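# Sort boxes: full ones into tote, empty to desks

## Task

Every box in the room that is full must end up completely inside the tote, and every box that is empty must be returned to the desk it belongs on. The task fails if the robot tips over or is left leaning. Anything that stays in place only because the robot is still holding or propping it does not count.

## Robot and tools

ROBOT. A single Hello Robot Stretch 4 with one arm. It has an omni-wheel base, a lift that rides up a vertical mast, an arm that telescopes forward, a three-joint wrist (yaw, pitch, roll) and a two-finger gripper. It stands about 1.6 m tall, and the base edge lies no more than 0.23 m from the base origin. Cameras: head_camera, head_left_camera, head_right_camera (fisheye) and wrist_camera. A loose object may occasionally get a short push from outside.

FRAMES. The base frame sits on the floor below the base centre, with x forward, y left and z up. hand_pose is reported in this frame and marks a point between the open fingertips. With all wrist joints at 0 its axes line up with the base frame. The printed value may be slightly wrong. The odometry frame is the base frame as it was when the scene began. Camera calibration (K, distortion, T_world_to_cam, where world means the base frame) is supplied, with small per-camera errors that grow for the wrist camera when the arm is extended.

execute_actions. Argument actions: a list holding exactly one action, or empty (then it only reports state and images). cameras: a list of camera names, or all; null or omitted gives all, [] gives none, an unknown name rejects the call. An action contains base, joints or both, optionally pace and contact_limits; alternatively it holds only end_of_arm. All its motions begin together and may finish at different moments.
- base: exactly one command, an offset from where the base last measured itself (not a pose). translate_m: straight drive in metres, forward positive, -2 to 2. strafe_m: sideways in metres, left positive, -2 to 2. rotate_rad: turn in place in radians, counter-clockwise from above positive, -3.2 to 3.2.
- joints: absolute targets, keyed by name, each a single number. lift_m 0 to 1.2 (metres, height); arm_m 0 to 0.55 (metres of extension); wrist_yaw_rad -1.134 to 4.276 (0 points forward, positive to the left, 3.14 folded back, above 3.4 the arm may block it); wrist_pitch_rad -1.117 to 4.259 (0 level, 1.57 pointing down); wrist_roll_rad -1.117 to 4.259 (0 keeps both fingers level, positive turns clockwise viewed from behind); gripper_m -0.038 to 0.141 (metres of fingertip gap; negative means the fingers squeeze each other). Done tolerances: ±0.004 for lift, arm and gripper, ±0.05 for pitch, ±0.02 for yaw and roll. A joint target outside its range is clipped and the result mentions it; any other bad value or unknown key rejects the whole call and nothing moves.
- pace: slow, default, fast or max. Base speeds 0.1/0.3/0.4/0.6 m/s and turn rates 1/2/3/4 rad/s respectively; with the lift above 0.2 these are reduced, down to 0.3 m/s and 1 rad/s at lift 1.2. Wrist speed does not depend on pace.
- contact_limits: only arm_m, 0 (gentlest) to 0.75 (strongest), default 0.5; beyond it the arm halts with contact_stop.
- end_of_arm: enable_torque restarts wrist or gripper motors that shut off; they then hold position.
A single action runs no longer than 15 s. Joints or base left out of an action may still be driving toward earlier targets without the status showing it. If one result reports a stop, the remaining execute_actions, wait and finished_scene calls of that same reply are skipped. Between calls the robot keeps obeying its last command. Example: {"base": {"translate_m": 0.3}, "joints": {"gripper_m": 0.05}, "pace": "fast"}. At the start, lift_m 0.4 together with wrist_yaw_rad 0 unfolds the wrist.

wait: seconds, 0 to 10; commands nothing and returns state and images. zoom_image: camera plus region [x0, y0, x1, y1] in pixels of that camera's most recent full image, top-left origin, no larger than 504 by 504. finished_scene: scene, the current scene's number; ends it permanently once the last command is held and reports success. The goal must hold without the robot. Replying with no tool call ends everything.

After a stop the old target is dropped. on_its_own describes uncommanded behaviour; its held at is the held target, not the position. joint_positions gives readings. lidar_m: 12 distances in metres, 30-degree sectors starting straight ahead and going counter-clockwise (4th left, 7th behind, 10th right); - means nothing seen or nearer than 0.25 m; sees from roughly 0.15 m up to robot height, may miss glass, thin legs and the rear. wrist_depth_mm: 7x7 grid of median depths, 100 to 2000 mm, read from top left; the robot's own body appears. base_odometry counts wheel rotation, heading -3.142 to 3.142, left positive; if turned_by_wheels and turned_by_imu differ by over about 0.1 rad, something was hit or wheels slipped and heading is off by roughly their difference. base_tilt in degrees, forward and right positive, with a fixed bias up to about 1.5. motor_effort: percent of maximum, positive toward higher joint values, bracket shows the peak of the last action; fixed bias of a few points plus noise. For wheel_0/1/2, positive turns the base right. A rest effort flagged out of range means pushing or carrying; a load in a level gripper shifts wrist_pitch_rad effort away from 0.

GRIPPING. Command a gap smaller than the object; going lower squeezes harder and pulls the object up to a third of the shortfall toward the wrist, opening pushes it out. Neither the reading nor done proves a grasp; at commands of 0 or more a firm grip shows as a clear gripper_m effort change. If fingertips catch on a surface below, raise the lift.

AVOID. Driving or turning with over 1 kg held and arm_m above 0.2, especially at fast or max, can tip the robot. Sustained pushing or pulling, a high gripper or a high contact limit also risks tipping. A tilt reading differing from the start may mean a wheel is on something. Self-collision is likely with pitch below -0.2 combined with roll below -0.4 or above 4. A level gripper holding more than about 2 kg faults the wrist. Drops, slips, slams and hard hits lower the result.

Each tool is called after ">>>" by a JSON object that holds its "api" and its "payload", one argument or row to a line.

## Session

>>> {"api": "execute_actions", "payload": {
  "actions": []
}}

Scene clock: 0.00 s.
base_odometry: x=+0.000 y=+0.000 heading=+0.000 (m, m, rad; odometry frame)
turned_by_wheels: +0.000 (rad since the last result)
turned_by_imu: +0.000 (rad since the last result)
base_tilt: forward=+0.2 right=-0.7 (deg)
lidar_m: 0.97 0.87 0.89 0.72 0.65 0.68 0.84 0.80 0.80 0.99 2.07 1.51
base_status: not commanded
joint_positions: lift_m=+0.189 arm_m=+0.002 wrist_yaw_rad=+3.029 wrist_pitch_rad=+0.016 wrist_roll_rad=+0.017 gripper_m=+0.057
joint_status: not commanded
motor_effort: lift_m=+21 arm_m=-1 wrist_yaw_rad=+1 wrist_pitch_rad=-9 wrist_roll_rad=+1 gripper_m=-1 wheel_0=+0 wheel_1=+0 wheel_2=+0 (%)
hand_pose: x=-0.1034 y=+0.1193 z=+0.3627 quat_wxyz=(+0.056, -0.007, +0.009, +0.998) (m; base frame)
wrist_depth_mm: - 144 1060 1308 1618 707 647 / - 133 1042 1205 976 917 842 / - 138 218 1281 1464 1430 1229 / 128 145 1042 1281 1464 1430 1255 / 778 904 1025 1281 1499 1430 1229 / 798 904 203 1182 212 1205 1160 / 768 842 891 - 904 809 854
pictures: head_camera, head_left_camera, head_right_camera, wrist_camera
camera_calibration (this result's frames):
wrist_camera: T_world_to_cam=[[0.0646265, 0.997357, -0.0332133, -0.0890169], [0.047037, -0.0362904, -0.998234, 0.419326], [-0.9968, 0.0629501, -0.049258, 0.138186], [0, 0, 0, 1]] pos_world=[0.123773, 0.0953003, 0.422436]
Images, in order (width x height): head_camera 420x560, head_left_camera 420x672, head_right_camera 420x672, wrist_camera 616x392.

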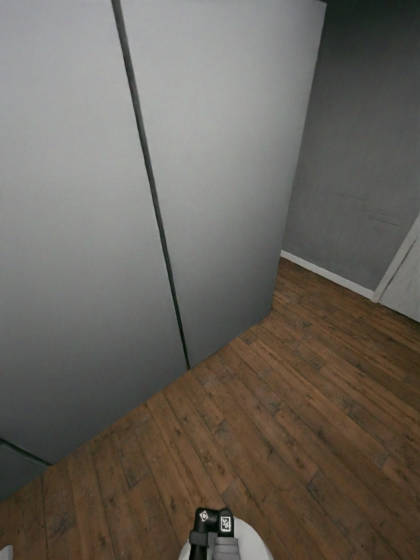

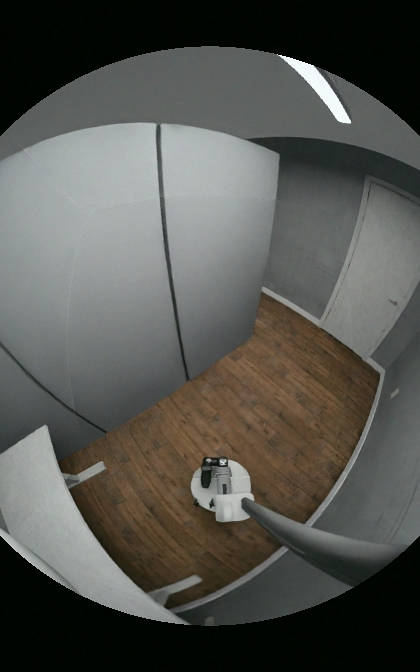

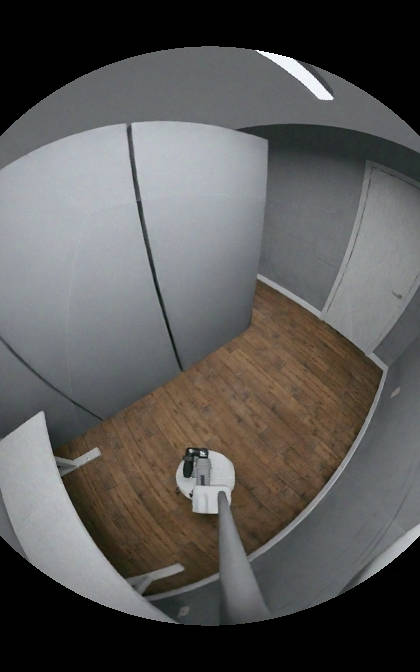

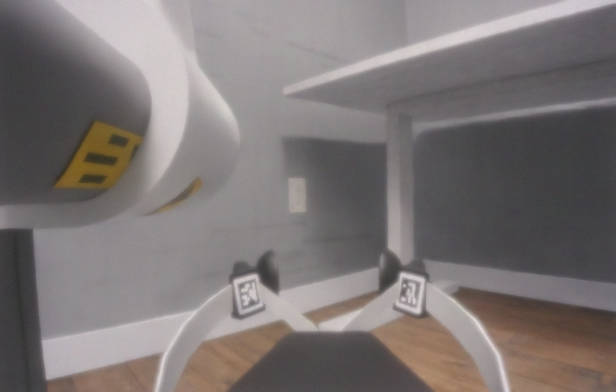

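>>> {"api": "execute_actions", "payload": {
  "actions": [
    {"base":{"rotate_rad":2.2},"pace":"fast"}
  ],
  "cameras": ["head_camera","head_left_camera"]
}}

Scene clock: 4.70 s.
base_odometry: x=+0.000 y=+0.000 heading=+2.200 (m, m, rad; odometry frame)
turned_by_wheels: +2.200 (rad since the last result)
turned_by_imu: +2.168 (rad since the last result)
base_tilt: forward=+0.1 right=-0.8 (deg)
lidar_m: 0.65 0.69 0.84 0.79 0.82 1.07 2.24 1.37 0.94 0.88 0.91 0.71
base_status: done
joint_positions: lift_m=+0.189 arm_m=+0.002 wrist_yaw_rad=+3.029 wrist_pitch_rad=+0.016 wrist_roll_rad=+0.017 gripper_m=+0.057
joint_status: not commanded
motor_effort: lift_m=+21(21) arm_m=-1(1) wrist_yaw_rad=+1(1) wrist_pitch_rad=-8(8) wrist_roll_rad=+1(1) gripper_m=-3(2) wheel_0=-2(7) wheel_1=-1(5) wheel_2=+0(9) (%)
hand_pose: x=-0.1034 y=+0.1193 z=+0.3627 quat_wxyz=(+0.056, -0.007, +0.009, +0.998) (m; base frame)
wrist_depth_mm: - 143 - - - 1205 891 / - 134 - - - 1255 904 / - 138 219 - - 1255 904 / 128 145 - - - 1255 917 / - - - - 1863 1229 931 / 1229 1281 203 1229 212 1078 904 / 891 878 891 - 904 820 842
pictures: head_camera, head_left_camera
Images, in order (width x height): head_camera 420x560, head_left_camera 420x672.

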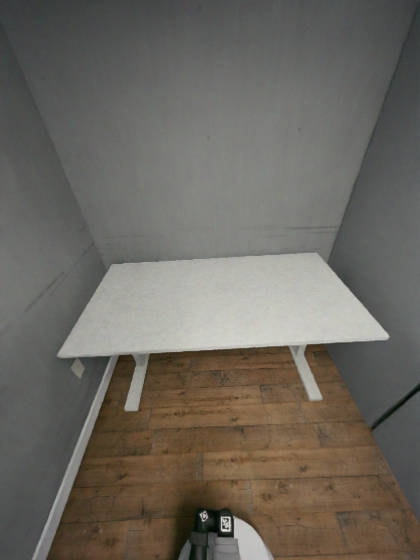

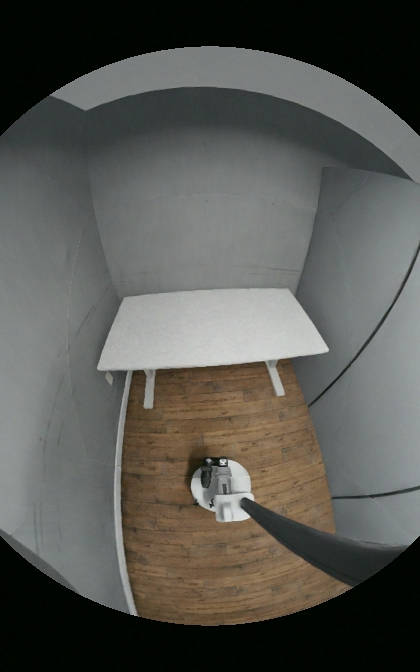

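>>> {"api": "execute_actions", "payload": {
  "actions": [
    {"base":{"rotate_rad":0.1},"pace":"fast"}
  ],
  "cameras": ["head_camera"]
}}

>>> {"api": "execute_actions", "payload": {
  "actions": [
    {"base":{"translate_m":-1.5},"pace":"fast"}
  ],
  "cameras": []
}}

>>> {"api": "execute_actions", "payload": {
  "actions": [
    {"base":{"rotate_rad":-1.59},"pace":"fast"}
  ],
  "cameras": ["head_camera","head_left_camera","head_right_camera"]
}}

Scene clock: 11.97 s.
base_odometry: x=+0.000 y=+0.000 heading=+2.300 (m, m, rad; odometry frame)
turned_by_wheels: +0.100 (rad since the last result)
turned_by_imu: +0.098 (rad since the last result)
base_tilt: forward=+0.3 right=-0.8 (deg)
lidar_m: 0.66 0.70 0.82 0.78 0.84 1.17 2.24 1.22 0.91 0.88 0.92 0.67
base_status: done
joint_positions: lift_m=+0.189 arm_m=+0.002 wrist_yaw_rad=+3.029 wrist_pitch_rad=+0.016 wrist_roll_rad=+0.017 gripper_m=+0.057
joint_status: not commanded
motor_effort: lift_m=+21(21) arm_m=-1(1) wrist_yaw_rad=+1(1) wrist_pitch_rad=-7(8) wrist_roll_rad=+0(1) gripper_m=-2(3) wheel_0=+1(5) wheel_1=+2(9) wheel_2=+2(7) (%)
hand_pose: x=-0.1034 y=+0.1193 z=+0.3627 quat_wxyz=(+0.056, -0.007, +0.009, +0.998) (m; base frame)
wrist_depth_mm: - 144 - - - 1430 991 / - 134 - - - 1464 1008 / - 138 219 - - 1499 1025 / 128 145 - - - 1464 1025 / 1397 - - - - 1499 1025 / 1255 1336 202 1205 212 1182 991 / 891 866 866 - 904 820 854
pictures: head_camera
Images, in order (width x height): head_camera 420x560.

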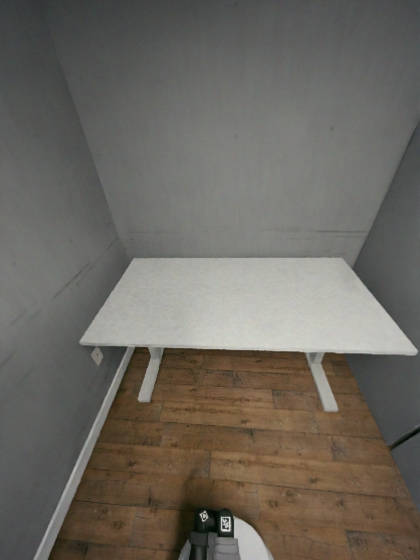

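Scene clock: 17.07 s.
base_odometry: x=+0.999 y=-1.118 heading=+2.300 (m, m, rad; odometry frame)
turned_by_wheels: +0.000 (rad since the last result)
turned_by_imu: -0.003 (rad since the last result)
base_tilt: forward=+0.3 right=-0.7 (deg)
lidar_m: 2.15 1.16 0.89 0.85 0.92 0.76 0.75 0.79 1.18 0.82 0.87 1.25
base_status: done
joint_positions: lift_m=+0.189 arm_m=+0.002 wrist_yaw_rad=+3.029 wrist_pitch_rad=+0.016 wrist_roll_rad=+0.017 gripper_m=+0.057
joint_status: not commanded
motor_effort: lift_m=+21(21) arm_m=-1(1) wrist_yaw_rad=+1(1) wrist_pitch_rad=-8(8) wrist_roll_rad=-1(1) gripper_m=-2(2) wheel_0=-1(7) wheel_1=-1(4) wheel_2=+0(11) (%)
hand_pose: x=-0.1034 y=+0.1193 z=+0.3627 quat_wxyz=(+0.056, -0.007, +0.009, +0.998) (m; base frame)
wrist_depth_mm: - 143 878 891 878 878 904 / - 134 878 866 891 891 904 / - 138 219 891 891 878 917 / 128 145 904 878 891 891 904 / 917 891 891 891 891 891 917 / 917 904 203 891 211 891 904 / 917 878 891 - 904 809 831
pictures: none
No camera images: the call's "cameras" was empty. Leave "cameras" out to get every camera's image.

Scene clock: 18.80 s.
base_odometry: x=+0.999 y=-1.118 heading=+0.710 (m, m, rad; odometry frame)
turned_by_wheels: -1.590 (rad since the last result)
turned_by_imu: -1.568 (rad since the last result)
base_tilt: forward=+0.3 right=-0.8 (deg)
lidar_m: 0.83 0.87 1.21 2.14 1.18 0.89 0.85 0.93 0.78 0.75 0.80 1.14
base_status: done
joint_positions: lift_m=+0.189 arm_m=+0.002 wrist_yaw_rad=+3.029 wrist_pitch_rad=+0.016 wrist_roll_rad=+0.017 gripper_m=+0.057
joint_status: not commanded
motor_effort: lift_m=+21(21) arm_m=-2(1) wrist_yaw_rad=+1(1) wrist_pitch_rad=-7(7) wrist_roll_rad=+1(2) gripper_m=-1(2) wheel_0=+0(7) wheel_1=-1(12) wheel_2=-2(8) (%)
hand_pose: x=-0.1034 y=+0.1193 z=+0.3627 quat_wxyz=(+0.056, -0.007, +0.009, +0.998) (m; base frame)
wrist_depth_mm: - 144 991 1008 1008 1008 991 / - 133 976 1008 1008 1008 1008 / - 138 218 1008 1008 1008 1025 / 128 145 1008 1008 1008 1008 1008 / 1008 991 991 1008 1025 1025 1008 / 991 1008 203 1008 213 1025 1025 / 904 866 878 - 917 809 866
pictures: head_camera, head_left_camera, head_right_camera
Images, in order (width x height): head_camera 420x560, head_left_camera 420x672, head_right_camera 420x672.

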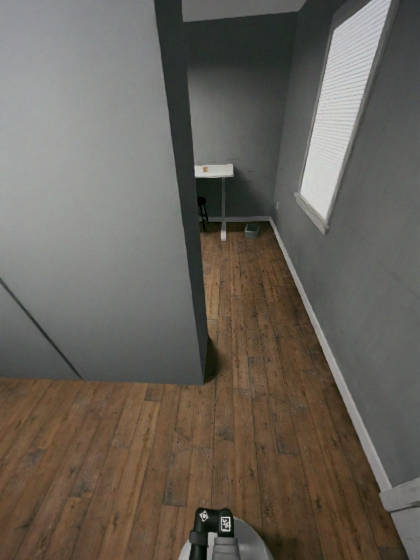

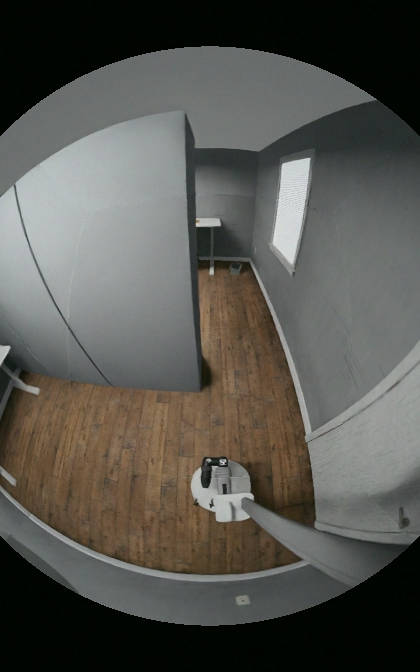

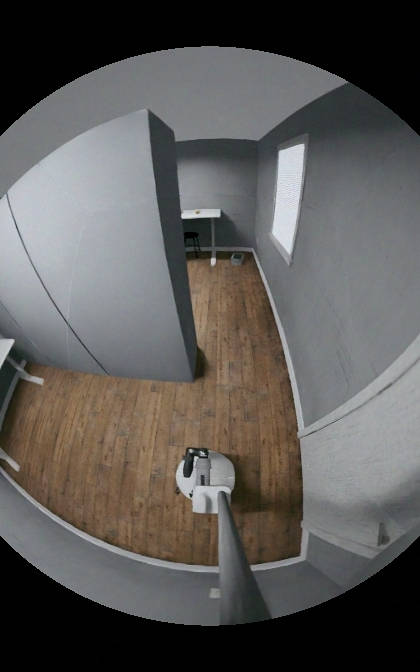

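>>> {"api": "execute_actions", "payload": {
  "actions": [
    {"base":{"strafe_m":-0.32},"pace":"fast"}
  ],
  "cameras": []
}}

>>> {"api": "execute_actions", "payload": {
  "actions": [
    {"base":{"translate_m":2.0},"pace":"fast"}
  ],
  "cameras": ["head_camera","head_left_camera","head_right_camera"]
}}

Scene clock: 25.50 s.
base_odometry: x=+1.208 y=-1.361 heading=+0.710 (m, m, rad; odometry frame)
turned_by_wheels: +0.000 (rad since the last result)
turned_by_imu: -0.001 (rad since the last result)
base_tilt: forward=+0.3 right=-0.7 (deg)
lidar_m: 2.06 0.94 1.20 2.43 1.22 0.89 0.87 0.55 0.45 0.43 0.46 0.67
base_status: done
joint_positions: lift_m=+0.189 arm_m=+0.002 wrist_yaw_rad=+3.029 wrist_pitch_rad=+0.016 wrist_roll_rad=+0.017 gripper_m=+0.057
joint_status: not commanded
motor_effort: lift_m=+21(21) arm_m=-2(1) wrist_yaw_rad=+1(0) wrist_pitch_rad=-8(8) wrist_roll_rad=-2(1) gripper_m=-1(2) wheel_0=+0(11) wheel_1=+1(11) wheel_2=+0(0) (%)
hand_pose: x=-0.1034 y=+0.1193 z=+0.3627 quat_wxyz=(+0.056, -0.007, +0.009, +0.998) (m; base frame)
wrist_depth_mm: - 143 1008 1025 1008 1008 1025 / - 134 1008 1025 1008 1025 1042 / - 137 219 1025 1025 1042 1025 / 128 145 1025 1025 1008 1025 1042 / 809 1008 1025 1025 1042 1042 1042 / 788 1025 202 1025 212 1008 1042 / 778 866 891 - 917 798 842
pictures: none
No camera images: the call's "cameras" was empty. Leave "cameras" out to get every camera's image.

Scene clock: 31.83 s.
base_odometry: x=+2.725 y=-0.057 heading=+0.710 (m, m, rad; odometry frame)
turned_by_wheels: +0.000 (rad since the last result)
turned_by_imu: +0.001 (rad since the last result)
base_tilt: forward=+0.2 right=-0.9 (deg)
lidar_m: 1.07 1.12 1.64 2.37 0.94 0.80 1.77 0.74 0.51 0.48 0.53 0.75
base_status: done
joint_positions: lift_m=+0.189 arm_m=+0.002 wrist_yaw_rad=+3.029 wrist_pitch_rad=+0.016 wrist_roll_rad=+0.017 gripper_m=+0.057
joint_status: not commanded
motor_effort: lift_m=+21(21) arm_m=-1(1) wrist_yaw_rad=+1(1) wrist_pitch_rad=-8(7) wrist_roll_rad=-1(1) gripper_m=-3(1) wheel_0=-1(8) wheel_1=+0(6) wheel_2=+1(12) (%)
hand_pose: x=-0.1034 y=+0.1193 z=+0.3627 quat_wxyz=(+0.056, -0.007, +0.009, +0.998) (m; base frame)
wrist_depth_mm: - 144 - - 1205 1205 1255 / - 133 - - 1229 1229 1255 / - 138 219 - 1281 842 1255 / 128 145 - - - 1255 1281 / 904 1336 - - 1138 1281 1281 / 891 1182 202 1205 212 917 960 / 842 866 866 - 891 820 809
pictures: head_camera, head_left_camera, head_right_camera
Images, in order (width x height): head_camera 420x560, head_left_camera 420x672, head_right_camera 420x672.

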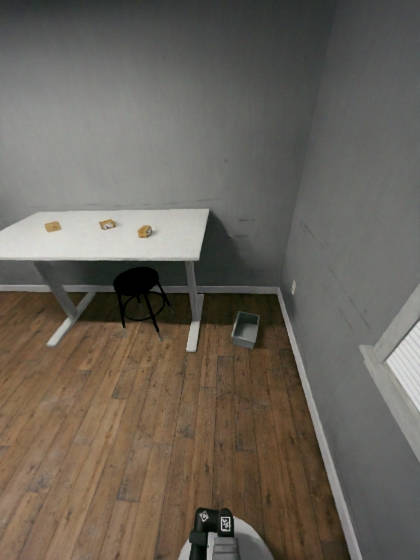

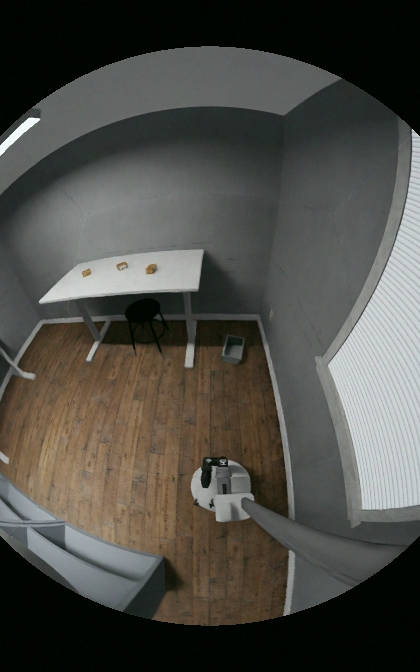

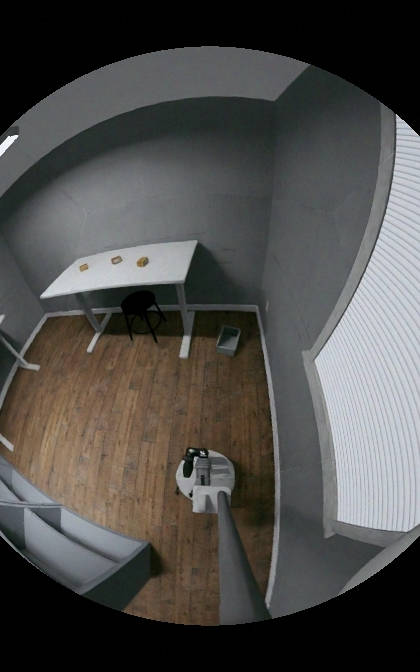

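>>> {"api": "execute_actions", "payload": {
  "actions": [
    {"base":{"strafe_m":0.61},"joints":{"lift_m":1.2,"wrist_yaw_rad":0,"wrist_pitch_rad":1.57,"wrist_roll_rad":0,"gripper_m":0.14},"pace":"fast"}
  ],
  "cameras": []
}}

>>> {"api": "execute_actions", "payload": {
  "actions": [
    {"base":{"translate_m":0.75},"joints":{"arm_m":0.3}}
  ],
  "cameras": ["head_camera","head_left_camera","wrist_camera"]
}}

Scene clock: 43.80 s.
base_odometry: x=+2.327 y=+0.405 heading=+0.710 (m, m, rad; odometry frame)
turned_by_wheels: +0.000 (rad since the last result)
turned_by_imu: -0.001 (rad since the last result)
base_tilt: forward=+0.3 right=-0.7 (deg)
lidar_m: 1.07 1.16 1.85 1.77 0.91 0.67 0.65 1.56 1.16 1.09 1.12 1.11
base_status: done
joint_positions: lift_m=+1.198 arm_m=+0.002 wrist_yaw_rad=+0.000 wrist_pitch_rad=+1.570 wrist_roll_rad=+0.000 gripper_m=+0.140
joint_status: all done
joint sent to its limit — the command would take lift_m past its upper limit, so that joint was sent only as far as its limit.
motor_effort: lift_m=+23(25) arm_m=-1(1) wrist_yaw_rad=+0(1) wrist_pitch_rad=-3(6) wrist_roll_rad=-1(2) gripper_m=+0(4) wheel_0=+2(11) wheel_1=-1(14) wheel_2=+1(2) (%)
hand_pose: x=+0.1736 y=-0.0874 z=+1.0882 quat_wxyz=(+0.707, +0.000, +0.707, +0.000) (m; base frame)
wrist_depth_mm: 1336 1336 1336 1308 1281 1229 1255 / 1366 1336 1336 1308 1255 1281 1255 / 1366 1336 1336 1308 1281 1281 1281 / 1336 1308 1336 1308 1281 1308 1281 / 1366 1366 1138 1118 1281 1255 1281 / 1366 1366 1336 1078 1308 1281 1255 / 1336 1366 1336 - 1281 1281 1281
pictures: none
No camera images: the call's "cameras" was empty. Leave "cameras" out to get every camera's image.

Scene clock: 47.80 s.
base_odometry: x=+2.896 y=+0.894 heading=+0.710 (m, m, rad; odometry frame)
turned_by_wheels: +0.000 (rad since the last result)
turned_by_imu: +0.000 (rad since the last result)
base_tilt: forward=+0.4 right=-0.8 (deg)
lidar_m: 0.34 0.38 0.50 1.76 1.87 1.45 1.39 1.59 1.15 1.13 0.49 0.35
base_status: done
joint_positions: lift_m=+1.198 arm_m=+0.299 wrist_yaw_rad=+0.000 wrist_pitch_rad=+1.570 wrist_roll_rad=+0.000 gripper_m=+0.140
joint_status: all done
motor_effort: lift_m=+23(23) arm_m=+5(2) wrist_yaw_rad=+1(0) wrist_pitch_rad=-1(3) wrist_roll_rad=-2(1) gripper_m=+1(2) wheel_0=+1(5) wheel_1=+0(8) wheel_2=+0(10) (%)
hand_pose: x=+0.4703 y=-0.0874 z=+1.0882 quat_wxyz=(+0.707, +0.000, +0.707, +0.000) (m; base frame)
wrist_depth_mm: 375 370 366 362 310 355 349 / 375 370 366 366 312 355 349 / 379 375 368 364 359 355 351 / 377 373 370 364 359 353 351 / 379 375 370 364 362 355 353 / 382 375 368 366 359 353 353 / 1366 1366 1366 - 359 359 355
pictures: head_camera, head_left_camera, wrist_camera
camera_calibration (this result's frames):
wrist_camera: T_world_to_cam=[[-0.0157518, -0.998694, -0.0485934, -0.0157454], [-0.999311, 0.0140908, 0.0343378, 0.481837], [-0.0336083, 0.0491008, -0.998228, 1.33727], [0, 0, 0, 1]] pos_world=[0.5262, -0.0881754, 1.31759]
Images, in order (width x height): head_camera 420x560, head_left_camera 420x672, wrist_camera 616x392.

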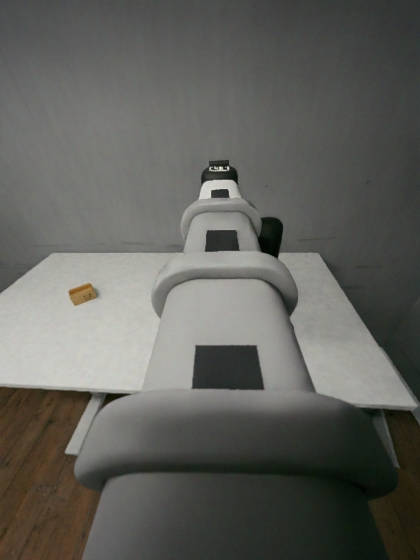

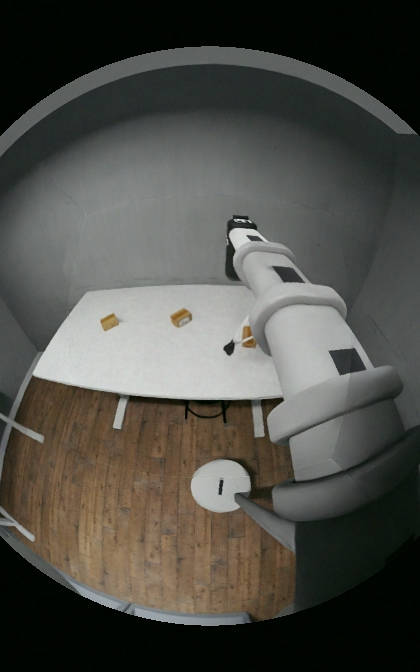

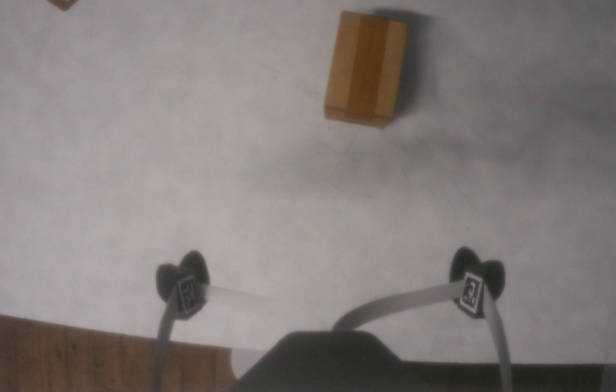

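>>> {"api": "execute_actions", "payload": {
  "actions": [
    {"base":{"strafe_m":-0.038},"joints":{"arm_m":0.451,"wrist_roll_rad":0.17,"gripper_m":0.12}}
  ],
  "cameras": ["wrist_camera"]
}}

Scene clock: 52.30 s.
base_odometry: x=+2.920 y=+0.865 heading=+0.710 (m, m, rad; odometry frame)
turned_by_wheels: +0.000 (rad since the last result)
turned_by_imu: -0.001 (rad since the last result)
base_tilt: forward=+0.3 right=-0.8 (deg)
lidar_m: 0.33 0.37 0.54 1.81 1.91 1.45 1.39 1.55 1.13 1.09 0.48 0.36
base_status: done
joint_positions: lift_m=+1.198 arm_m=+0.450 wrist_yaw_rad=+0.000 wrist_pitch_rad=+1.570 wrist_roll_rad=+0.170 gripper_m=+0.120
joint_status: all done
motor_effort: lift_m=+24(23) arm_m=+5(4) wrist_yaw_rad=+1(1) wrist_pitch_rad=-2(2) wrist_roll_rad=+1(4) gripper_m=-1(0) wheel_0=-2(10) wheel_1=+0(7) wheel_2=-1(1) (%)
hand_pose: x=+0.6212 y=-0.0874 z=+1.0882 quat_wxyz=(+0.705, +0.060, +0.704, -0.060) (m; base frame)
wrist_depth_mm: 377 373 366 359 357 353 349 / 377 375 368 364 357 355 349 / 379 373 366 364 359 353 349 / 379 375 370 362 359 355 349 / 379 375 368 314 359 357 351 / 379 375 211 364 359 351 353 / 379 377 370 - 362 357 353
pictures: wrist_camera
camera_calibration (this result's frames):
wrist_camera: T_world_to_cam=[[-0.184117, -0.981696, -0.0487203, 0.0928451], [-0.982588, 0.182575, 0.0344426, 0.636903], [-0.024917, 0.0542134, -0.998218, 1.33738], [0, 0, 0, 1]] pos_world=[0.676232, -0.097641, 1.31759]
Images, in order (width x height): wrist_camera 616x392.

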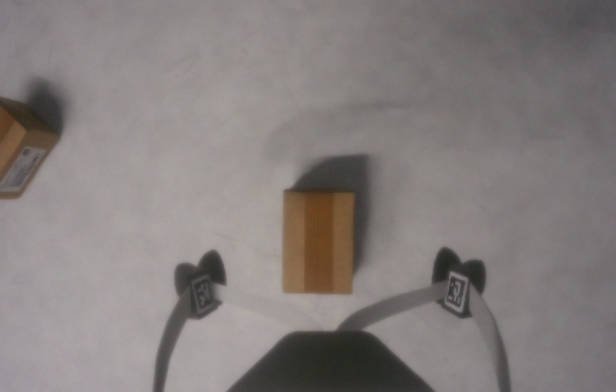

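>>> {"api": "execute_actions", "payload": {
  "actions": [
    {"joints":{"arm_m":0.457,"lift_m":1.088,"gripper_m":0.1}}
  ],
  "cameras": ["wrist_camera"]
}}

Scene clock: 55.63 s.
base_odometry: x=+2.920 y=+0.865 heading=+0.710 (m, m, rad; odometry frame)
turned_by_wheels: +0.000 (rad since the last result)
turned_by_imu: -0.001 (rad since the last result)
base_tilt: forward=+0.3 right=-0.7 (deg)
lidar_m: 0.33 0.37 0.53 1.81 1.91 1.45 1.40 1.55 1.14 1.09 0.49 0.36
base_status: not commanded
joint_positions: lift_m=+1.088 arm_m=+0.456 wrist_yaw_rad=+0.000 wrist_pitch_rad=+1.570 wrist_roll_rad=+0.170 gripper_m=+0.100
joint_status: all done
motor_effort: lift_m=+17(22) arm_m=+5(2) wrist_yaw_rad=+1(1) wrist_pitch_rad=-1(1) wrist_roll_rad=+0(1) gripper_m=-1(3) wheel_0=-2(2) wheel_1=+0(1) wheel_2=-1(1) (%)
hand_pose: x=+0.6272 y=-0.0874 z=+0.9780 quat_wxyz=(+0.705, +0.060, +0.704, -0.060) (m; base frame)
wrist_depth_mm: 262 258 255 252 250 247 - / 264 259 256 253 251 246 243 / 263 260 257 253 251 248 247 / 265 262 256 252 251 248 244 / 265 260 256 205 251 247 246 / 265 262 200 204 250 247 246 / 266 263 257 - 250 249 -
pictures: wrist_camera
camera_calibration (this result's frames):
wrist_camera: T_world_to_cam=[[-0.184119, -0.981696, -0.0487143, 0.0885736], [-0.982587, 0.182575, 0.0344745, 0.646542], [-0.0249495, 0.0542134, -0.998218, 1.22757], [0, 0, 0, 1]] pos_world=[0.682219, -0.097641, 1.20741]
Images, in order (width x height): wrist_camera 616x392.

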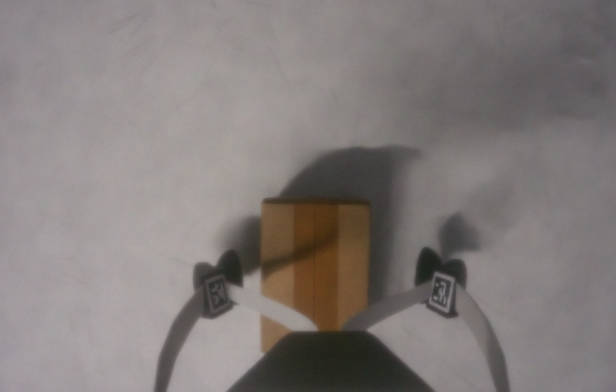

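>>> {"api": "execute_actions", "payload": {
  "actions": [
    {"base":{"strafe_m":0.008},"pace":"slow"}
  ],
  "cameras": []
}}

>>> {"api": "execute_actions", "payload": {
  "actions": [
    {"joints":{"gripper_m":0.0}}
  ],
  "cameras": ["wrist_camera"]
}}

>>> {"api": "execute_actions", "payload": {
  "actions": [
    {"joints":{"lift_m":1.16}}
  ],
  "cameras": []
}}

>>> {"api": "execute_actions", "payload": {
  "actions": [
    {"joints":{"wrist_pitch_rad":0.0,"wrist_roll_rad":0}}
  ],
  "cameras": ["wrist_camera"]
}}

>>> {"api": "wait", "payload": {
  "seconds": 1
}}

Scene clock: 62.20 s.
base_odometry: x=+2.915 y=+0.871 heading=+0.710 (m, m, rad; odometry frame)
turned_by_wheels: +0.000 (rad since the last result)
turned_by_imu: -0.001 (rad since the last result)
base_tilt: forward=+0.3 right=-0.8 (deg)
lidar_m: 0.34 0.36 0.53 1.79 1.89 1.43 1.40 1.57 1.11 1.10 0.49 0.36
base_status: done
joint_positions: lift_m=+1.088 arm_m=+0.456 wrist_yaw_rad=+0.000 wrist_pitch_rad=+1.570 wrist_roll_rad=+0.170 gripper_m=+0.100
joint_status: not commanded
motor_effort: lift_m=+17(17) arm_m=+5(5) wrist_yaw_rad=+1(1) wrist_pitch_rad=+0(2) wrist_roll_rad=-1(1) gripper_m=-2(1) wheel_0=-1(9) wheel_1=+1(9) wheel_2=+0(2) (%)
hand_pose: x=+0.6272 y=-0.0874 z=+0.9780 quat_wxyz=(+0.705, +0.060, +0.704, -0.060) (m; base frame)
wrist_depth_mm: 262 258 256 251 250 246 - / 263 259 256 254 250 247 245 / 263 260 256 253 251 248 244 / 264 260 258 241 250 247 246 / 264 260 257 204 216 248 246 / 264 263 200 204 203 247 245 / 264 263 258 - 250 249 -
pictures: none
No camera images: the call's "cameras" was empty. Leave "cameras" out to get every camera's image.

Scene clock: 64.00 s.
base_odometry: x=+2.915 y=+0.871 heading=+0.710 (m, m, rad; odometry frame)
turned_by_wheels: +0.000 (rad since the last result)
turned_by_imu: +0.000 (rad since the last result)
base_tilt: forward=+0.3 right=-0.7 (deg)
lidar_m: 0.33 0.36 0.53 1.81 1.88 1.44 1.40 1.57 1.14 1.09 0.48 0.36
base_status: not commanded
joint_positions: lift_m=+1.088 arm_m=+0.456 wrist_yaw_rad=+0.000 wrist_pitch_rad=+1.570 wrist_roll_rad=+0.170 gripper_m=+0.001
joint_status: all done
motor_effort: lift_m=+18(18) arm_m=+5(5) wrist_yaw_rad=+1(1) wrist_pitch_rad=-1(1) wrist_roll_rad=+2(0) gripper_m=-20(24) wheel_0=-1(1) wheel_1=+1(1) wheel_2=+0(0) (%)
hand_pose: x=+0.6272 y=-0.0874 z=+0.9779 quat_wxyz=(+0.705, +0.060, +0.704, -0.060) (m; base frame)
wrist_depth_mm: 262 258 256 252 249 246 - / 262 259 255 252 248 246 243 / 263 258 256 252 249 246 244 / 263 259 256 251 250 247 244 / 265 259 258 187 200 247 245 / 265 260 186 187 185 175 245 / 265 262 259 - 250 248 -
pictures: wrist_camera
camera_calibration (this result's frames):
wrist_camera: T_world_to_cam=[[-0.18412, -0.981696, -0.0487084, 0.0885644], [-0.982586, 0.182575, 0.0345057, 0.646506], [-0.0249812, 0.0542134, -0.998217, 1.22753], [0, 0, 0, 1]] pos_world=[0.682219, -0.097641, 1.20735]
Images, in order (width x height): wrist_camera 616x392.

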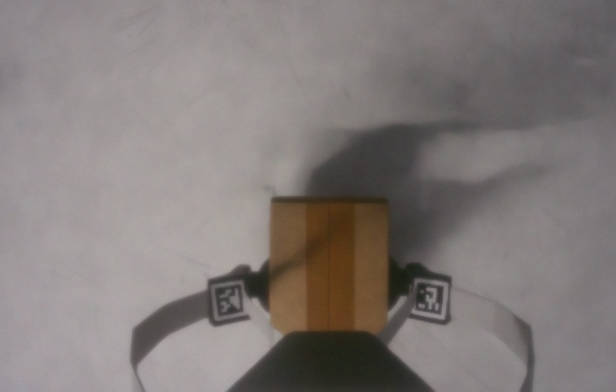

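Scene clock: 65.27 s.
base_odometry: x=+2.915 y=+0.871 heading=+0.710 (m, m, rad; odometry frame)
turned_by_wheels: +0.000 (rad since the last result)
turned_by_imu: +0.000 (rad since the last result)
base_tilt: forward=+0.2 right=-0.6 (deg)
lidar_m: 0.34 0.36 0.53 1.81 1.88 1.44 1.40 1.56 1.11 1.10 0.50 0.36
base_status: not commanded
joint_positions: lift_m=+1.160 arm_m=+0.456 wrist_yaw_rad=+0.000 wrist_pitch_rad=+1.570 wrist_roll_rad=+0.170 gripper_m=+0.001
joint_status: all done
motor_effort: lift_m=+25(25) arm_m=+5(5) wrist_yaw_rad=+1(2) wrist_pitch_rad=+0(1) wrist_roll_rad=+1(0) gripper_m=-23(21) wheel_0=-1(1) wheel_1=+1(1) wheel_2=+0(0) (%)
hand_pose: x=+0.6272 y=-0.0874 z=+1.0494 quat_wxyz=(+0.705, +0.060, +0.704, -0.060) (m; base frame)
wrist_depth_mm: 334 332 327 322 319 314 312 / 334 332 325 322 319 315 310 / 338 332 329 322 320 315 312 / 338 336 329 322 322 317 314 / 340 334 329 187 199 317 314 / 340 334 186 187 185 175 315 / 340 336 332 - 322 320 -
pictures: none
No camera images: the call's "cameras" was empty. Leave "cameras" out to get every camera's image.

Scene clock: 66.73 s.
base_odometry: x=+2.915 y=+0.871 heading=+0.710 (m, m, rad; odometry frame)
turned_by_wheels: +0.000 (rad since the last result)
turned_by_imu: +0.000 (rad since the last result)
base_tilt: forward=+0.2 right=-0.7 (deg)
lidar_m: 0.34 0.36 0.53 1.80 1.88 1.44 1.39 1.56 1.14 1.09 0.48 0.34
base_status: not commanded
joint_positions: lift_m=+1.160 arm_m=+0.456 wrist_yaw_rad=+0.000 wrist_pitch_rad=+0.005 wrist_roll_rad=+0.000 gripper_m=+0.001
joint_status: all done
motor_effort: lift_m=+25(25) arm_m=+5(5) wrist_yaw_rad=+1(1) wrist_pitch_rad=-18(20) wrist_roll_rad=-1(4) gripper_m=-21(21) wheel_0=-1(1) wheel_1=+1(1) wheel_2=+0(0) (%)
hand_pose: x=+0.9155 y=-0.0874 z=+1.3363 quat_wxyz=(+1.000, +0.000, +0.003, +0.000) (m; base frame)
wrist_depth_mm: 500 488 480 466 449 439 430 / 500 492 473 469 452 439 436 / 500 492 477 466 455 445 433 / 504 488 477 462 455 442 436 / 508 496 484 186 200 449 436 / 512 496 187 187 185 175 439 / 512 492 484 - 455 445 -
pictures: wrist_camera
camera_calibration (this result's frames):
wrist_camera: T_world_to_cam=[[0.0484257, -0.998692, -0.0164004, -0.0984682], [-0.0406373, 0.0144362, -0.99907, 1.42157], [0.998, 0.0490471, -0.0398851, -0.625172], [0, 0, 0, 1]] pos_world=[0.686458, -0.0881986, 1.3937]
Images, in order (width x height): wrist_camera 616x392.

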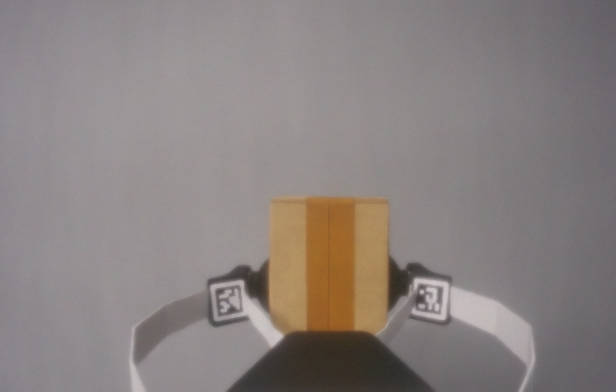

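Scene clock: 67.73 s.
base_odometry: x=+2.915 y=+0.871 heading=+0.710 (m, m, rad; odometry frame)
turned_by_wheels: +0.000 (rad since the last result)
turned_by_imu: +0.000 (rad since the last result)
base_tilt: forward=+0.3 right=-0.7 (deg)
lidar_m: 0.34 0.36 0.52 1.79 1.88 1.43 1.40 1.58 1.13 1.08 0.48 0.36
base_status: not commanded
joint_positions: lift_m=+1.160 arm_m=+0.456 wrist_yaw_rad=+0.000 wrist_pitch_rad=+0.005 wrist_roll_rad=+0.000 gripper_m=+0.001
joint_status: all done
motor_effort: lift_m=+25(25) arm_m=+5(5) wrist_yaw_rad=+1(1) wrist_pitch_rad=-17(20) wrist_roll_rad=-1(4) gripper_m=-21(21) wheel_0=-1(1) wheel_1=+1(1) wheel_2=+0(0) (%)
hand_pose: x=+0.9155 y=-0.0874 z=+1.3363 quat_wxyz=(+1.000, +0.000, +0.003, +0.000) (m; base frame)
wrist_depth_mm: 500 488 473 459 449 439 433 / 496 488 477 466 452 439 436 / 500 488 477 469 452 442 430 / 500 492 477 466 455 445 436 / 504 496 480 186 200 445 436 / 508 496 185 187 185 175 439 / 512 492 484 - 459 449 -
wait: 1.00 s; at rest by 0.27 s
pictures: head_camera, head_left_camera, head_right_camera, wrist_camera
camera_calibration (this result's frames):
wrist_camera: T_world_to_cam=[[0.0484272, -0.998692, -0.0163976, -0.0984731], [-0.0405777, 0.0144362, -0.999072, 1.42154], [0.998002, 0.0490476, -0.0398255, -0.625254], [0, 0, 0, 1]] pos_world=[0.686456, -0.0881985, 1.3937]
Images, in order (width x height): head_camera 420x560, head_left_camera 420x672, head_right_camera 420x672, wrist_camera 616x392.

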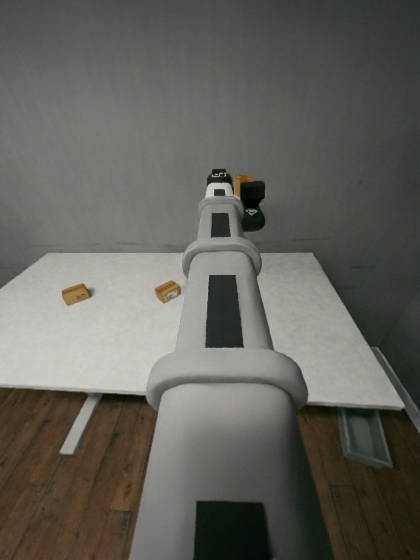

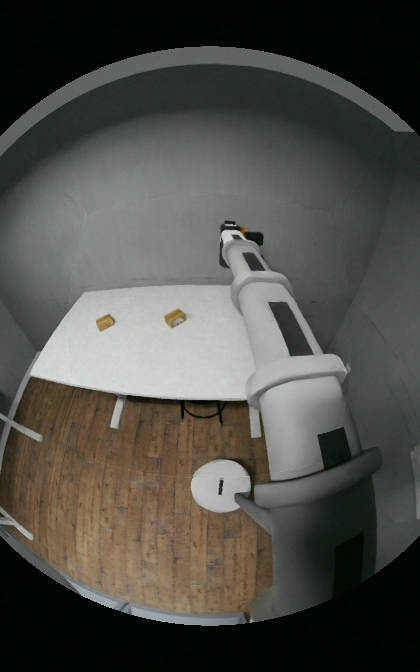

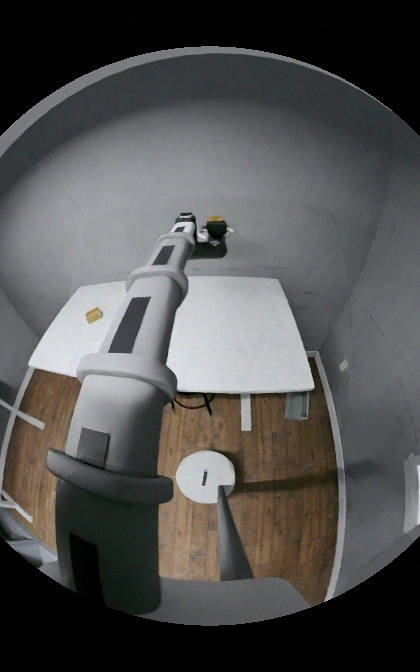

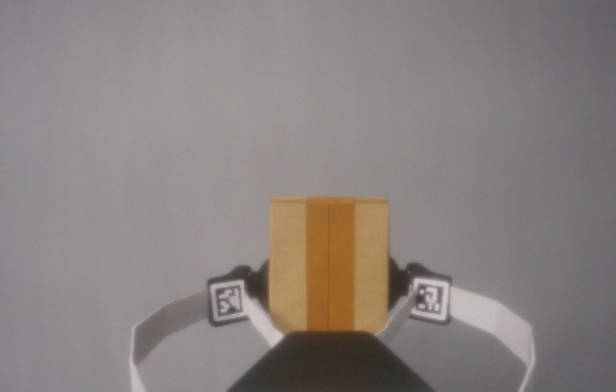

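>>> {"api": "execute_actions", "payload": {
  "actions": [
    {"base":{"strafe_m":-0.67},"joints":{"arm_m":0.05,"wrist_pitch_rad":1.57}}
  ],
  "cameras": ["wrist_camera"]
}}

>>> {"api": "execute_actions", "payload": {
  "actions": [
    {"joints":{"lift_m":0.6,"arm_m":0.3},"pace":"fast"}
  ],
  "cameras": ["head_camera","wrist_camera"]
}}

Scene clock: 77.23 s.
base_odometry: x=+3.352 y=+0.363 heading=+0.710 (m, m, rad; odometry frame)
turned_by_wheels: +0.000 (rad since the last result)
turned_by_imu: -0.002 (rad since the last result)
base_tilt: forward=+0.2 right=-0.7 (deg)
lidar_m: 0.42 0.38 0.50 1.53 1.94 1.50 1.69 0.60 0.45 0.46 0.50 0.42
base_status: done
joint_positions: lift_m=+1.160 arm_m=+0.051 wrist_yaw_rad=+0.000 wrist_pitch_rad=+1.570 wrist_roll_rad=+0.000 gripper_m=+0.001
joint_status: all done
motor_effort: lift_m=+24(25) arm_m=-6(6) wrist_yaw_rad=+1(1) wrist_pitch_rad=-3(14) wrist_roll_rad=-2(0) gripper_m=-22(19) wheel_0=-1(8) wheel_1=+0(7) wheel_2=+0(0) (%)
hand_pose: x=+0.2220 y=-0.0874 z=+1.0495 quat_wxyz=(+0.707, +0.000, +0.707, +0.000) (m; base frame)
wrist_depth_mm: 1308 1308 1229 1255 1255 976 668 / 1182 1308 1308 1255 1255 960 647 / 1308 1281 1281 1281 1255 976 654 / 1281 1308 1281 1255 1255 946 640 / 1336 1308 1281 186 200 931 621 / 1336 1308 186 187 185 175 615 / 1308 1308 1308 - 1255 878 -
pictures: wrist_camera
camera_calibration (this result's frames):
wrist_camera: T_world_to_cam=[[-0.0163303, -0.998685, -0.0485905, -0.0214115], [-0.999296, 0.0146603, 0.0345294, 0.23492], [-0.0337716, 0.0491201, -0.998222, 1.29031], [0, 0, 0, 1]] pos_world=[0.277981, -0.0882074, 1.27886]
Images, in order (width x height): wrist_camera 616x392.

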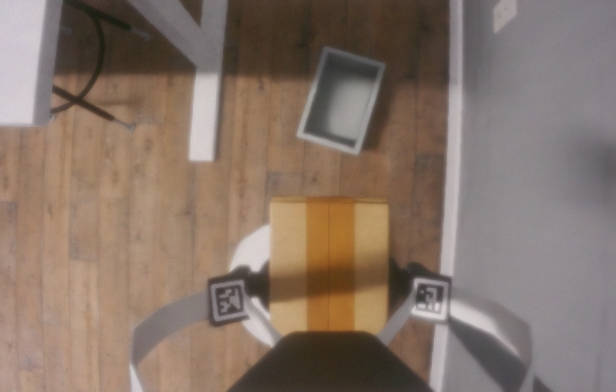

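Scene clock: 79.73 s.
base_odometry: x=+3.352 y=+0.363 heading=+0.710 (m, m, rad; odometry frame)
turned_by_wheels: +0.000 (rad since the last result)
turned_by_imu: -0.001 (rad since the last result)
base_tilt: forward=+0.2 right=-0.7 (deg)
lidar_m: 0.43 0.39 0.47 1.56 1.97 1.51 1.69 0.61 0.47 0.46 0.48 0.43
base_status: not commanded
joint_positions: lift_m=+0.600 arm_m=+0.299 wrist_yaw_rad=+0.000 wrist_pitch_rad=+1.570 wrist_roll_rad=+0.000 gripper_m=+0.001
joint_status: all done
motor_effort: lift_m=+19(22) arm_m=+5(8) wrist_yaw_rad=+1(2) wrist_pitch_rad=-1(5) wrist_roll_rad=-1(1) gripper_m=-20(23) wheel_0=-1(2) wheel_1=+0(0) wheel_2=+0(0) (%)
hand_pose: x=+0.4702 y=-0.0874 z=+0.4899 quat_wxyz=(+0.707, +0.000, +0.707, +0.000) (m; base frame)
wrist_depth_mm: 496 707 723 715 707 691 661 / 591 699 732 715 699 699 640 / 741 732 723 707 691 699 634 / 741 715 723 654 707 699 634 / 741 732 732 187 199 699 627 / 741 741 186 187 185 175 615 / 741 732 732 - 707 707 -
pictures: head_camera, wrist_camera
camera_calibration (this result's frames):
wrist_camera: T_world_to_cam=[[-0.0157393, -0.998695, -0.0485897, -0.0448282], [-0.999303, 0.014067, 0.0345697, 0.50221], [-0.033841, 0.0491, -0.99822, 0.740119], [0, 0, 0, 1]] pos_world=[0.526201, -0.0881741, 0.719263]
Images, in order (width x height): head_camera 420x560, wrist_camera 616x392.

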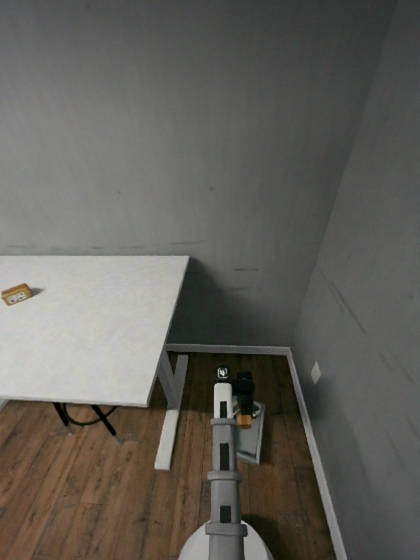

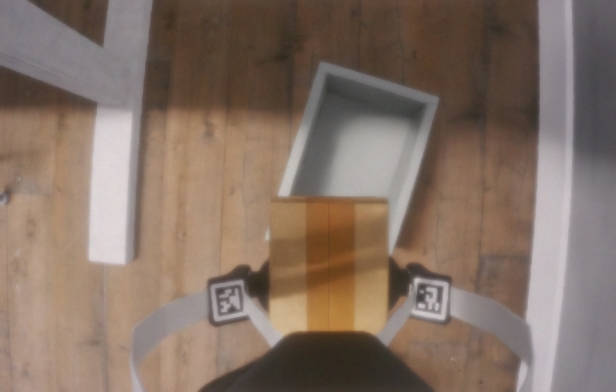

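>>> {"api": "execute_actions", "payload": {
  "actions": [
    {"base":{"strafe_m":-0.07},"joints":{"arm_m":0.427,"wrist_roll_rad":0.28,"lift_m":0.3}}
  ],
  "cameras": ["wrist_camera"]
}}

Scene clock: 87.03 s.
base_odometry: x=+3.397 y=+0.310 heading=+0.710 (m, m, rad; odometry frame)
turned_by_wheels: +0.000 (rad since the last result)
turned_by_imu: -0.001 (rad since the last result)
base_tilt: forward=+0.3 right=-0.6 (deg)
lidar_m: 0.41 0.42 0.48 1.55 2.00 1.52 1.39 0.50 0.39 0.39 0.41 0.43
base_status: done
joint_positions: lift_m=+0.300 arm_m=+0.426 wrist_yaw_rad=+0.000 wrist_pitch_rad=+1.570 wrist_roll_rad=+0.280 gripper_m=+0.001
joint_status: all done
motor_effort: lift_m=+18(18) arm_m=+5(8) wrist_yaw_rad=+0(0) wrist_pitch_rad=-1(2) wrist_roll_rad=+1(6) gripper_m=-22(23) wheel_0=+0(8) wheel_1=+0(10) wheel_2=-1(0) (%)
hand_pose: x=+0.5972 y=-0.0874 z=+0.1899 quat_wxyz=(+0.700, +0.099, +0.700, -0.098) (m; base frame)
wrist_depth_mm: 430 427 418 413 410 402 397 / 427 424 418 413 410 402 397 / 427 424 351 351 336 402 397 / 433 427 402 410 359 404 399 / 433 427 320 187 200 404 402 / 436 427 185 187 185 174 402 / 433 427 407 - 293 407 -
pictures: wrist_camera
camera_calibration (this result's frames):
wrist_camera: T_world_to_cam=[[-0.290691, -0.955572, -0.0488009, 0.110613], [-0.956632, 0.289254, 0.0344645, 0.638096], [-0.0188175, 0.0567031, -0.998214, 0.436686], [0, 0, 0, 1]] pos_world=[0.650794, -0.103635, 0.419312]
Images, in order (width x height): wrist_camera 616x392.

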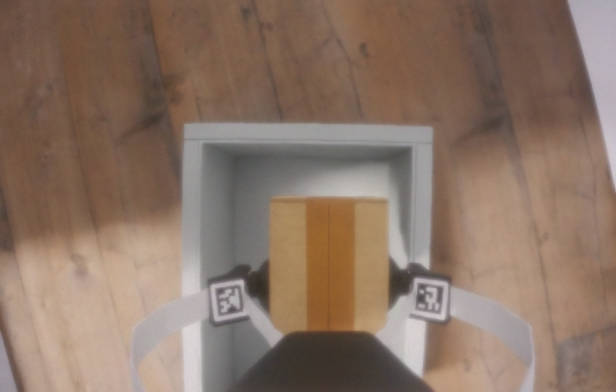

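>>> {"api": "execute_actions", "payload": {
  "actions": [
    {"base":{"strafe_m":0.009},"joints":{"arm_m":0.442,"lift_m":0.24},"pace":"slow"}
  ],
  "cameras": []
}}

>>> {"api": "execute_actions", "payload": {
  "actions": [
    {"joints":{"lift_m":0.17}}
  ],
  "cameras": ["wrist_camera"]
}}

Scene clock: 91.53 s.
base_odometry: x=+3.392 y=+0.317 heading=+0.710 (m, m, rad; odometry frame)
turned_by_wheels: +0.000 (rad since the last result)
turned_by_imu: -0.001 (rad since the last result)
base_tilt: forward=+0.2 right=-0.8 (deg)
lidar_m: 0.38 0.42 0.47 1.56 2.00 1.53 1.43 0.52 0.39 0.39 0.43 0.42
base_status: done
joint_positions: lift_m=+0.240 arm_m=+0.441 wrist_yaw_rad=+0.000 wrist_pitch_rad=+1.570 wrist_roll_rad=+0.280 gripper_m=+0.001
joint_status: all done
motor_effort: lift_m=+18(17) arm_m=+5(3) wrist_yaw_rad=+1(1) wrist_pitch_rad=-1(2) wrist_roll_rad=+1(0) gripper_m=-21(22) wheel_0=-2(4) wheel_1=+2(0) wheel_2=+0(0) (%)
hand_pose: x=+0.6122 y=-0.0874 z=+0.1299 quat_wxyz=(+0.700, +0.099, +0.700, -0.098) (m; base frame)
wrist_depth_mm: 366 362 357 353 351 347 338 / 368 364 357 353 349 345 342 / 368 362 246 238 233 345 342 / 368 366 312 353 347 343 342 / 370 366 279 186 200 343 343 / 370 368 186 187 185 175 345 / 373 366 314 - 285 345 -
pictures: none
No camera images: the call's "cameras" was empty. Leave "cameras" out to get every camera's image.

Scene clock: 92.77 s.
base_odometry: x=+3.392 y=+0.317 heading=+0.710 (m, m, rad; odometry frame)
turned_by_wheels: +0.000 (rad since the last result)
turned_by_imu: +0.000 (rad since the last result)
base_tilt: forward=+0.2 right=-0.7 (deg)
lidar_m: 0.41 0.41 0.48 1.53 1.94 1.52 1.44 0.52 0.39 0.40 0.43 0.40
base_status: not commanded
joint_positions: lift_m=+0.170 arm_m=+0.441 wrist_yaw_rad=+0.000 wrist_pitch_rad=+1.570 wrist_roll_rad=+0.280 gripper_m=+0.001
joint_status: all done
motor_effort: lift_m=+18(18) arm_m=+5(5) wrist_yaw_rad=+0(1) wrist_pitch_rad=-3(1) wrist_roll_rad=+1(1) gripper_m=-22(22) wheel_0=-2(2) wheel_1=+2(2) wheel_2=+0(0) (%)
hand_pose: x=+0.6122 y=-0.0874 z=+0.0599 quat_wxyz=(+0.700, +0.099, +0.700, -0.098) (m; base frame)
wrist_depth_mm: 294 291 287 283 279 277 - / 296 293 286 283 281 276 274 / 297 171 190 186 177 161 274 / 297 180 285 281 278 181 273 / 297 179 281 187 200 179 276 / 297 171 186 187 186 160 278 / 298 192 286 - 278 171 -
pictures: wrist_camera
camera_calibration (this result's frames):
wrist_camera: T_world_to_cam=[[-0.290692, -0.955572, -0.0487973, 0.108619], [-0.956631, 0.289254, 0.0344764, 0.656892], [-0.0188299, 0.0567031, -0.998214, 0.307205], [0, 0, 0, 1]] pos_world=[0.665762, -0.103635, 0.289309]
Images, in order (width x height): wrist_camera 616x392.

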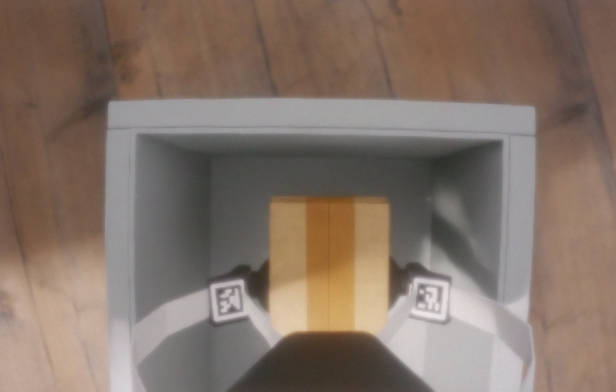

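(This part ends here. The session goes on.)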